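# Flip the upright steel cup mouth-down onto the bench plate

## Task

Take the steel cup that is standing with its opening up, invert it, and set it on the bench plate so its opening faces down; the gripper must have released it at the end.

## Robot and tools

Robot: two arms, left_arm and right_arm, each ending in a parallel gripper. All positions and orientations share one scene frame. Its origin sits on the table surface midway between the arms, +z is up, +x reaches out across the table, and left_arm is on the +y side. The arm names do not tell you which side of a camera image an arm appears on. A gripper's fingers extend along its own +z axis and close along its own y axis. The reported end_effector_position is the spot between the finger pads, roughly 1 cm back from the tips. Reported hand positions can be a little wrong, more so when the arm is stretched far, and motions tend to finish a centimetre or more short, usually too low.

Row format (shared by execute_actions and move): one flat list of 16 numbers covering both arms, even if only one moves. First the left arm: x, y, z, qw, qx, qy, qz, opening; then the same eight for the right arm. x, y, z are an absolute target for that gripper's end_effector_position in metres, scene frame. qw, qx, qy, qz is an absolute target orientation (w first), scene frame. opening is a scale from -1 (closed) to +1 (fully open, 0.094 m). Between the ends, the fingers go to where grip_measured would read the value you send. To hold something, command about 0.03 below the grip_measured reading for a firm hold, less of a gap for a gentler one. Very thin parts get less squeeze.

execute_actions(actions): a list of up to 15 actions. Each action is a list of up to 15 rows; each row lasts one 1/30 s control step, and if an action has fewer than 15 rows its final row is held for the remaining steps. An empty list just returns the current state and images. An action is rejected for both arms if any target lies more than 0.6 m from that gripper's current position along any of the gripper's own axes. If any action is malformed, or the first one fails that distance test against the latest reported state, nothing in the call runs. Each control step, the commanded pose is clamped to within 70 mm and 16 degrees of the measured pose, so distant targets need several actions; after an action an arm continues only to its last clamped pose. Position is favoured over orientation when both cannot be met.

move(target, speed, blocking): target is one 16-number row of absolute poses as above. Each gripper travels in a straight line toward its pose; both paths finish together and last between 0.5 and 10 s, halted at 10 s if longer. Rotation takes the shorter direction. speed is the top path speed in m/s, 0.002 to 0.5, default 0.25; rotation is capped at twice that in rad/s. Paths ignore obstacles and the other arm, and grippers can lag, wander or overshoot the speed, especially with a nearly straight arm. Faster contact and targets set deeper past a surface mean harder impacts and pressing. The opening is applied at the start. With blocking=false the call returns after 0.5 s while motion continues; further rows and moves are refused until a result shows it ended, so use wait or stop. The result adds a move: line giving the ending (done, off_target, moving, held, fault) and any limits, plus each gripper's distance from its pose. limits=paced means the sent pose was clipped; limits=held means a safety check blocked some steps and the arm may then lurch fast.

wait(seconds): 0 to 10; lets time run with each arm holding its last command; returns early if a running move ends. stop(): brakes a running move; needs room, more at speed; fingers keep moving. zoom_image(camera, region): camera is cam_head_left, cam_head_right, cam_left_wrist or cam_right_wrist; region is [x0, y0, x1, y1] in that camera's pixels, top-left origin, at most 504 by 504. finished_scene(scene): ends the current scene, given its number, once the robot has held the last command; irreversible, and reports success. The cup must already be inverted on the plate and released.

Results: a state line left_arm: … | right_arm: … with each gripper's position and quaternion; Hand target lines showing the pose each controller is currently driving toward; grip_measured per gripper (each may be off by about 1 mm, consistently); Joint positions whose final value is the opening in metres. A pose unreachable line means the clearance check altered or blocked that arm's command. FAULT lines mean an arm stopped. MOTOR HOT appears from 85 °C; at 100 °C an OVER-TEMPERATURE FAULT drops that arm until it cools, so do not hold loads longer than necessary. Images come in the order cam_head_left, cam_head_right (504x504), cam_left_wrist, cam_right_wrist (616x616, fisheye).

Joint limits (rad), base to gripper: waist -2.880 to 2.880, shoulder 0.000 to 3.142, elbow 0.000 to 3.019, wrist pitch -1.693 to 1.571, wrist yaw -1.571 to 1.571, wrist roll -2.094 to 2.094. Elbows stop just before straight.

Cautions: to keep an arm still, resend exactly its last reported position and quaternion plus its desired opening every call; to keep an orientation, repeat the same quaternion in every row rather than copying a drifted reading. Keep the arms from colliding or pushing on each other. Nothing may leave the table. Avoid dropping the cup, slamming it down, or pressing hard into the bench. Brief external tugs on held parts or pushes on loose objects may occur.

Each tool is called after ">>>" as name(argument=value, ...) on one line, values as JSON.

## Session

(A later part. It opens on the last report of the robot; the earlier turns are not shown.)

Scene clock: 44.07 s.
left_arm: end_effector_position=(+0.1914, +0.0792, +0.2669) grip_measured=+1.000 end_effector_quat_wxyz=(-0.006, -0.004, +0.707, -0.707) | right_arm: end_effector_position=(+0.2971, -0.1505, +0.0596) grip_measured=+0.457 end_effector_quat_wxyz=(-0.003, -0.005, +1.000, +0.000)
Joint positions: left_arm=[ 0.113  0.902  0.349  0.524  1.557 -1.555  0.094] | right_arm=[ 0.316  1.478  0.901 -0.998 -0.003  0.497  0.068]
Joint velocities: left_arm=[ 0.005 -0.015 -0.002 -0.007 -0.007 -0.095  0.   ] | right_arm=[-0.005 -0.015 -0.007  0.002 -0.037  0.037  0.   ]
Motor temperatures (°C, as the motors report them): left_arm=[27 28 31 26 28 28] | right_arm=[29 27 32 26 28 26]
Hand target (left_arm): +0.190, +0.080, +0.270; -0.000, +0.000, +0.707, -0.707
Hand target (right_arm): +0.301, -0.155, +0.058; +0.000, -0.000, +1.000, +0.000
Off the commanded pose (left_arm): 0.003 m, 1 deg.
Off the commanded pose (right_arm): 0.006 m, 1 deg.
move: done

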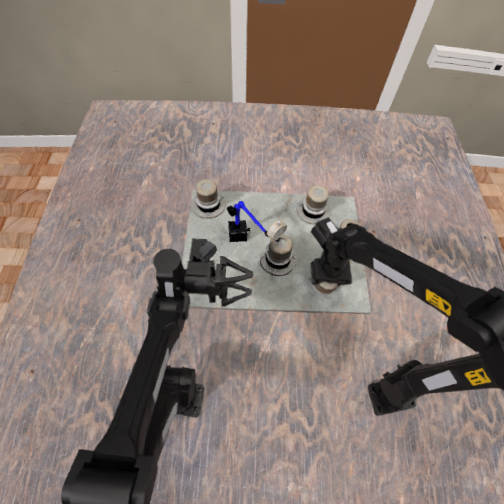

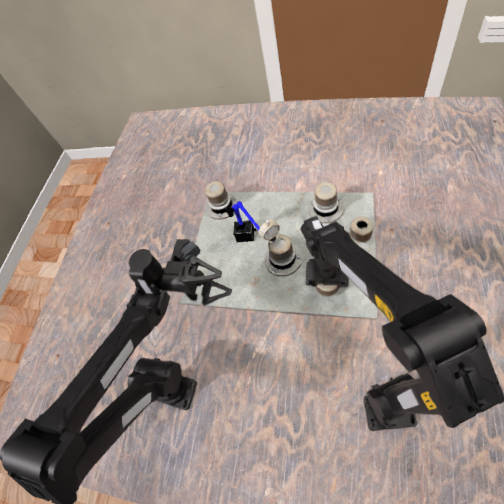

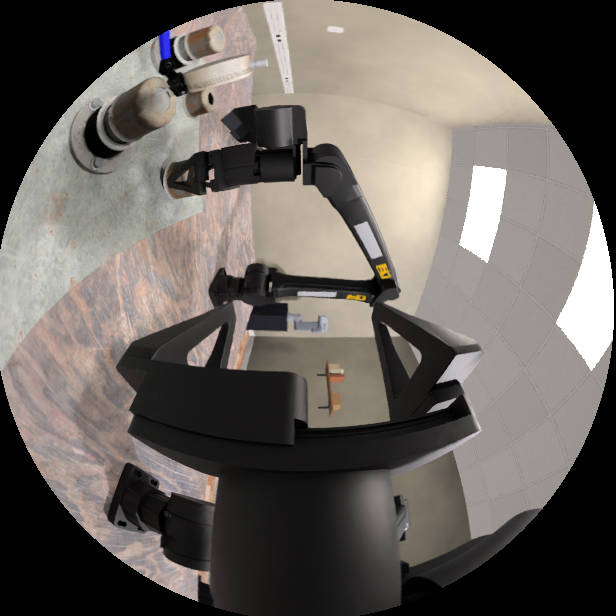

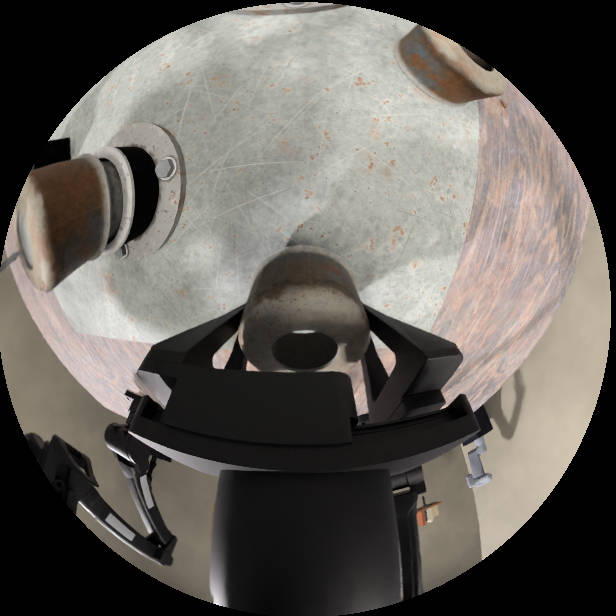

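>>> move(target=[0.19,0.08,0.27,0,0,0.7071,-0.7071,1,0.30,-0.155,0.044,0,0,1,0,0.41], speed=0.02)

Scene clock: 45.47 s.
left_arm: end_effector_position=(+0.1914, +0.0792, +0.2669) grip_measured=+1.000 end_effector_quat_wxyz=(-0.006, -0.004, +0.707, -0.707) | right_arm: end_effector_position=(+0.2972, -0.1506, +0.0471) grip_measured=+0.457 end_effector_quat_wxyz=(-0.001, -0.005, +1.000, +0.001)
Joint positions: left_arm=[ 0.113  0.902  0.349  0.524  1.557 -1.555  0.094] | right_arm=[ 0.316  1.497  0.882 -0.956 -0.002  0.497  0.068]
Joint velocities: left_arm=[-0.024  0.005 -0.012 -0.002 -0.022 -0.022  0.   ] | right_arm=[-0.024 -0.024  0.012 -0.012  0.037  0.007 -0.   ]
Motor temperatures (°C, as the motors report them): left_arm=[27 28 31 26 28 28] | right_arm=[29 27 32 26 28 26]
Hand target (left_arm): +0.190, +0.080, +0.270; -0.000, +0.000, +0.707, -0.707
Hand target (right_arm): +0.300, -0.155, +0.044; -0.000, -0.000, +1.000, -0.000
Off the commanded pose (left_arm): 0.003 m, 1 deg.
Off the commanded pose (right_arm): 0.006 m, 1 deg.
move: done

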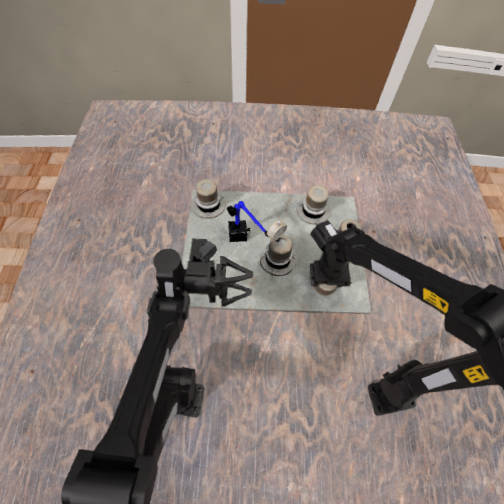

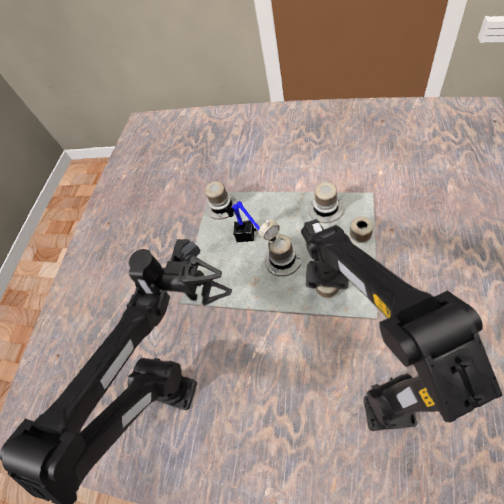

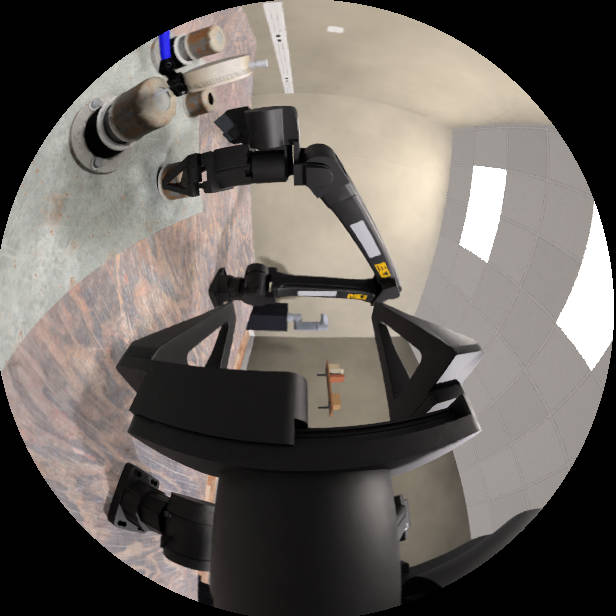

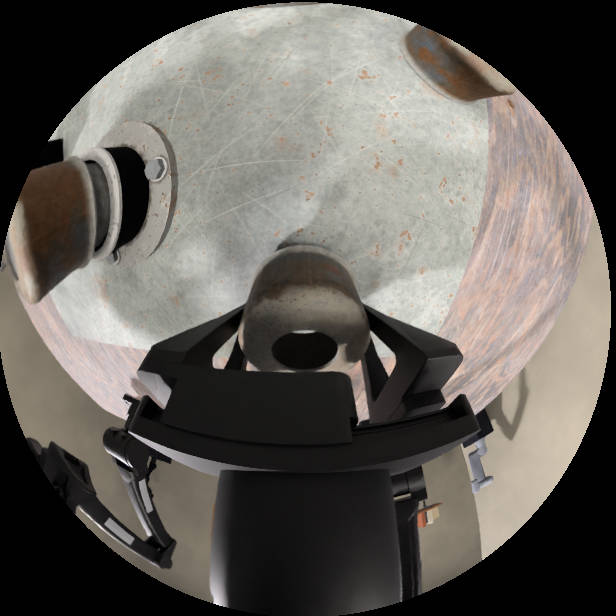

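>>> move(target=[0.19,0.08,0.27,0,0,0.7071,-0.7071,1,0.30,-0.155,0.032,0,0,1,0,0.41], speed=0.02)

Scene clock: 46.77 s.
left_arm: end_effector_position=(+0.1914, +0.0792, +0.2669) grip_measured=+1.000 end_effector_quat_wxyz=(-0.006, -0.004, +0.707, -0.707) | right_arm: end_effector_position=(+0.2975, -0.1505, +0.0374) grip_measured=+0.457 end_effector_quat_wxyz=(-0.000, -0.005, +1.000, +0.001)
Joint positions: left_arm=[ 0.113  0.902  0.349  0.524  1.557 -1.555  0.094] | right_arm=[ 0.316  1.514  0.87  -0.926 -0.002  0.497  0.068]
Joint velocities: left_arm=[ 0.005  0.005  0.002  0.007 -0.007 -0.022  0.   ] | right_arm=[-0.015 -0.005 -0.007 -0.012 -0.11   0.022  0.   ]
Motor temperatures (°C, as the motors report them): left_arm=[27 28 31 26 28 28] | right_arm=[29 28 32 26 28 26]
Hand target (left_arm): +0.190, +0.080, +0.270; -0.000, +0.000, +0.707, -0.707
Hand target (right_arm): +0.300, -0.155, +0.032; +0.000, -0.000, +1.000, +0.000
Off the commanded pose (left_arm): 0.003 m, 1 deg.
Off the commanded pose (right_arm): 0.007 m, 1 deg.
move: done

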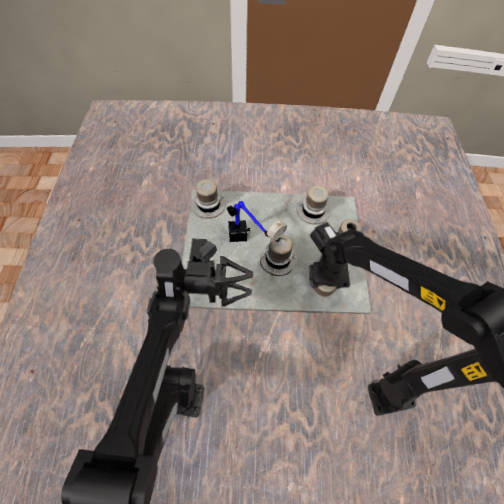

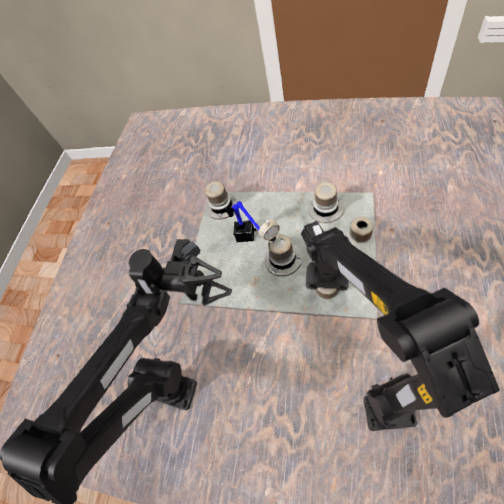

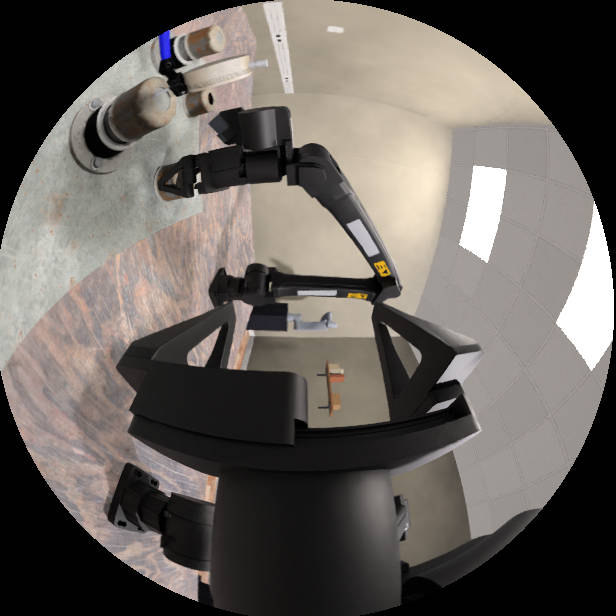

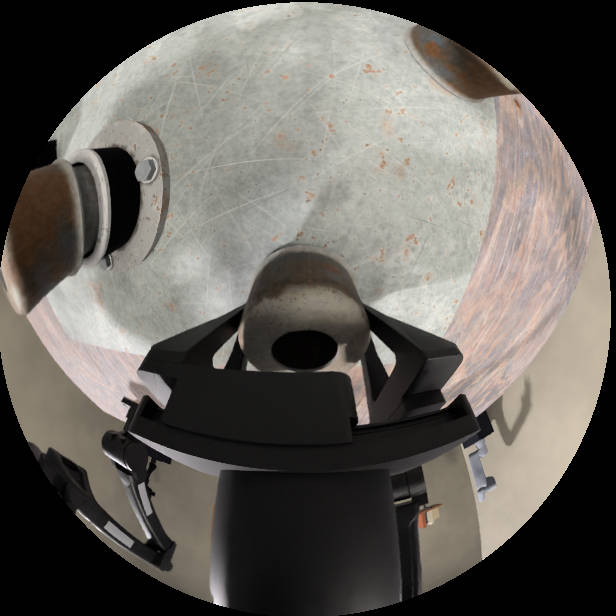

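The cup appears to be touching the plate, so I'm releasing and lifting.

>>> move(target=[0.19,0.08,0.27,0,0,0.7071,-0.7071,1,0.30,-0.155,0.034,0,0,1,0,1])

>>> move(target=[0.19,0.08,0.27,0,0,0.7071,-0.7071,1,0.31,-0.155,0.14,0,0,1,0,1])

Scene clock: 47.87 s.
left_arm: end_effector_position=(+0.1914, +0.0792, +0.2669) grip_measured=+1.000 end_effector_quat_wxyz=(-0.006, -0.004, +0.707, -0.707) | right_arm: end_effector_position=(+0.2975, -0.1505, +0.0374) grip_measured=+1.000 end_effector_quat_wxyz=(-0.000, -0.005, +1.000, +0.001)
Joint positions: left_arm=[ 0.113  0.902  0.349  0.524  1.557 -1.555  0.094] | right_arm=[ 0.316  1.514  0.87  -0.926 -0.002  0.497  0.094]
Joint velocities: left_arm=[-0.015 -0.015 -0.017 -0.007  0.007 -0.037  0.   ] | right_arm=[-0.005 -0.005 -0.022 -0.002 -0.022 -0.037  0.   ]
Motor temperatures (°C, as the motors report them): left_arm=[27 28 31 26 28 28] | right_arm=[29 28 32 26 28 26]
Hand target (left_arm): +0.190, +0.080, +0.270; -0.000, +0.000, +0.707, -0.707
Hand target (right_arm): +0.300, -0.155, +0.034; +0.000, +0.000, +1.000, -0.000
Off the commanded pose (left_arm): 0.003 m, 1 deg.
Off the commanded pose (right_arm): 0.006 m, 1 deg.
move: done

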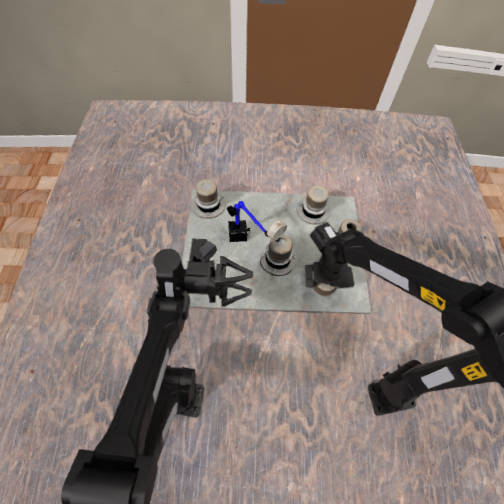

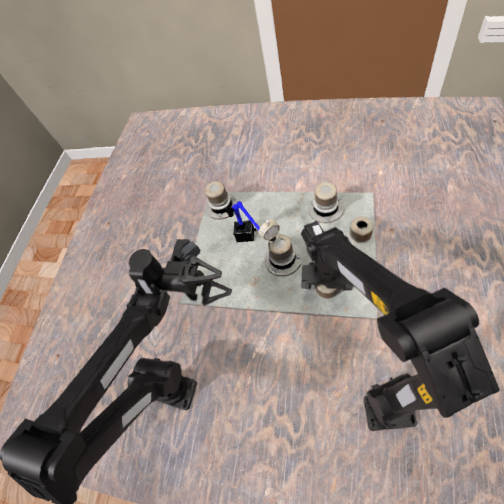

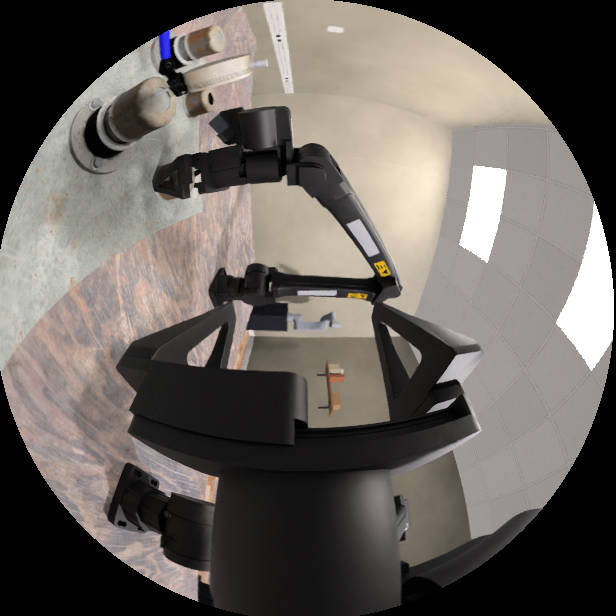

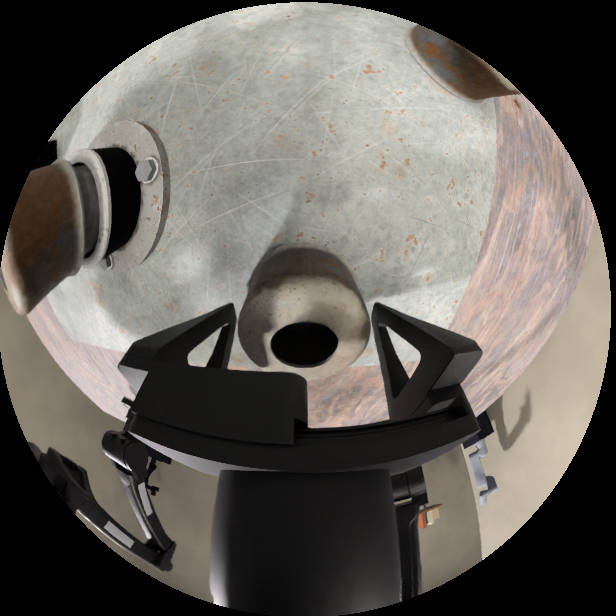

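Scene clock: 48.73 s.
left_arm: end_effector_position=(+0.1914, +0.0792, +0.2669) grip_measured=+1.000 end_effector_quat_wxyz=(-0.006, -0.004, +0.707, -0.707) | right_arm: end_effector_position=(+0.2964, -0.1570, +0.1305) grip_measured=+1.000 end_effector_quat_wxyz=(-0.009, -0.002, +1.000, -0.004)
Joint positions: left_arm=[ 0.113  0.902  0.349  0.524  1.557 -1.555  0.094] | right_arm=[ 0.303  1.386  1.013 -1.218 -0.001  0.489  0.094]
Joint velocities: left_arm=[-0.005  0.015 -0.012 -0.002  0.007  0.022  0.   ] | right_arm=[-0.015 -0.005 -0.012 -0.017  0.051  0.007  0.   ]
Motor temperatures (°C, as the motors report them): left_arm=[27 28 31 26 28 28] | right_arm=[29 28 32 26 28 26]
Hand target (left_arm): +0.190, +0.080, +0.270; -0.000, +0.000, +0.707, -0.707
Hand target (right_arm): +0.308, -0.156, +0.140; +0.000, +0.000, +1.000, -0.000
Off the commanded pose (left_arm): 0.003 m, 1 deg.
Off the commanded pose (right_arm): 0.017 m, 1 deg.
move: off_target (right_arm)

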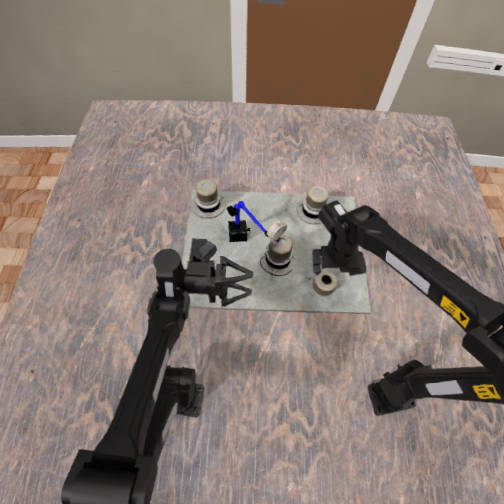

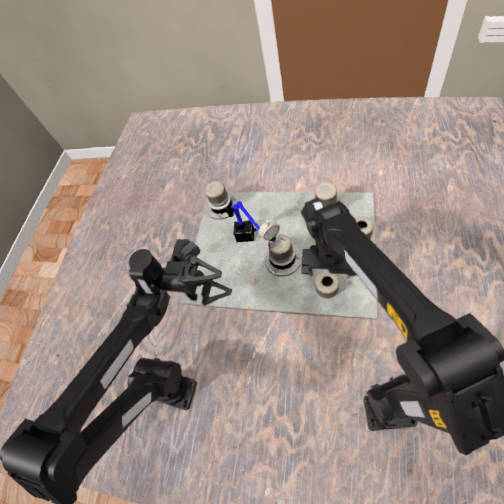

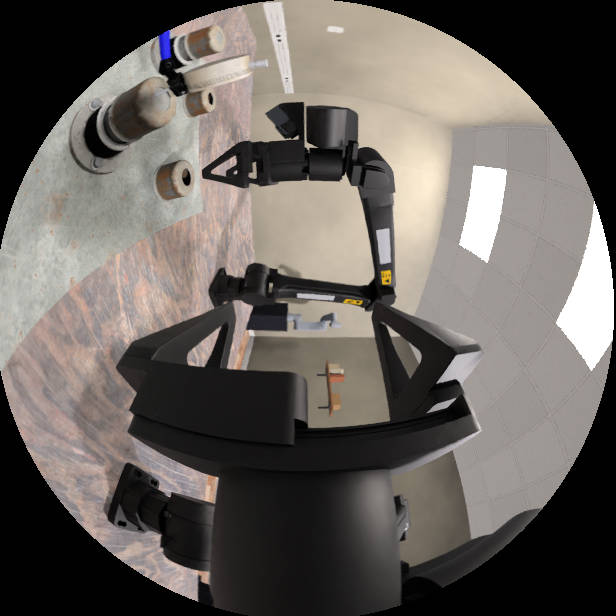

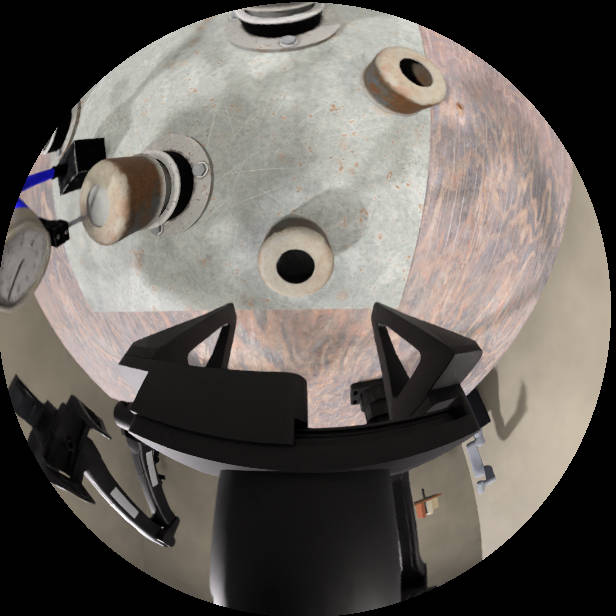

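>>> finished_scene(scene=1)

The scene is finished: the task was done.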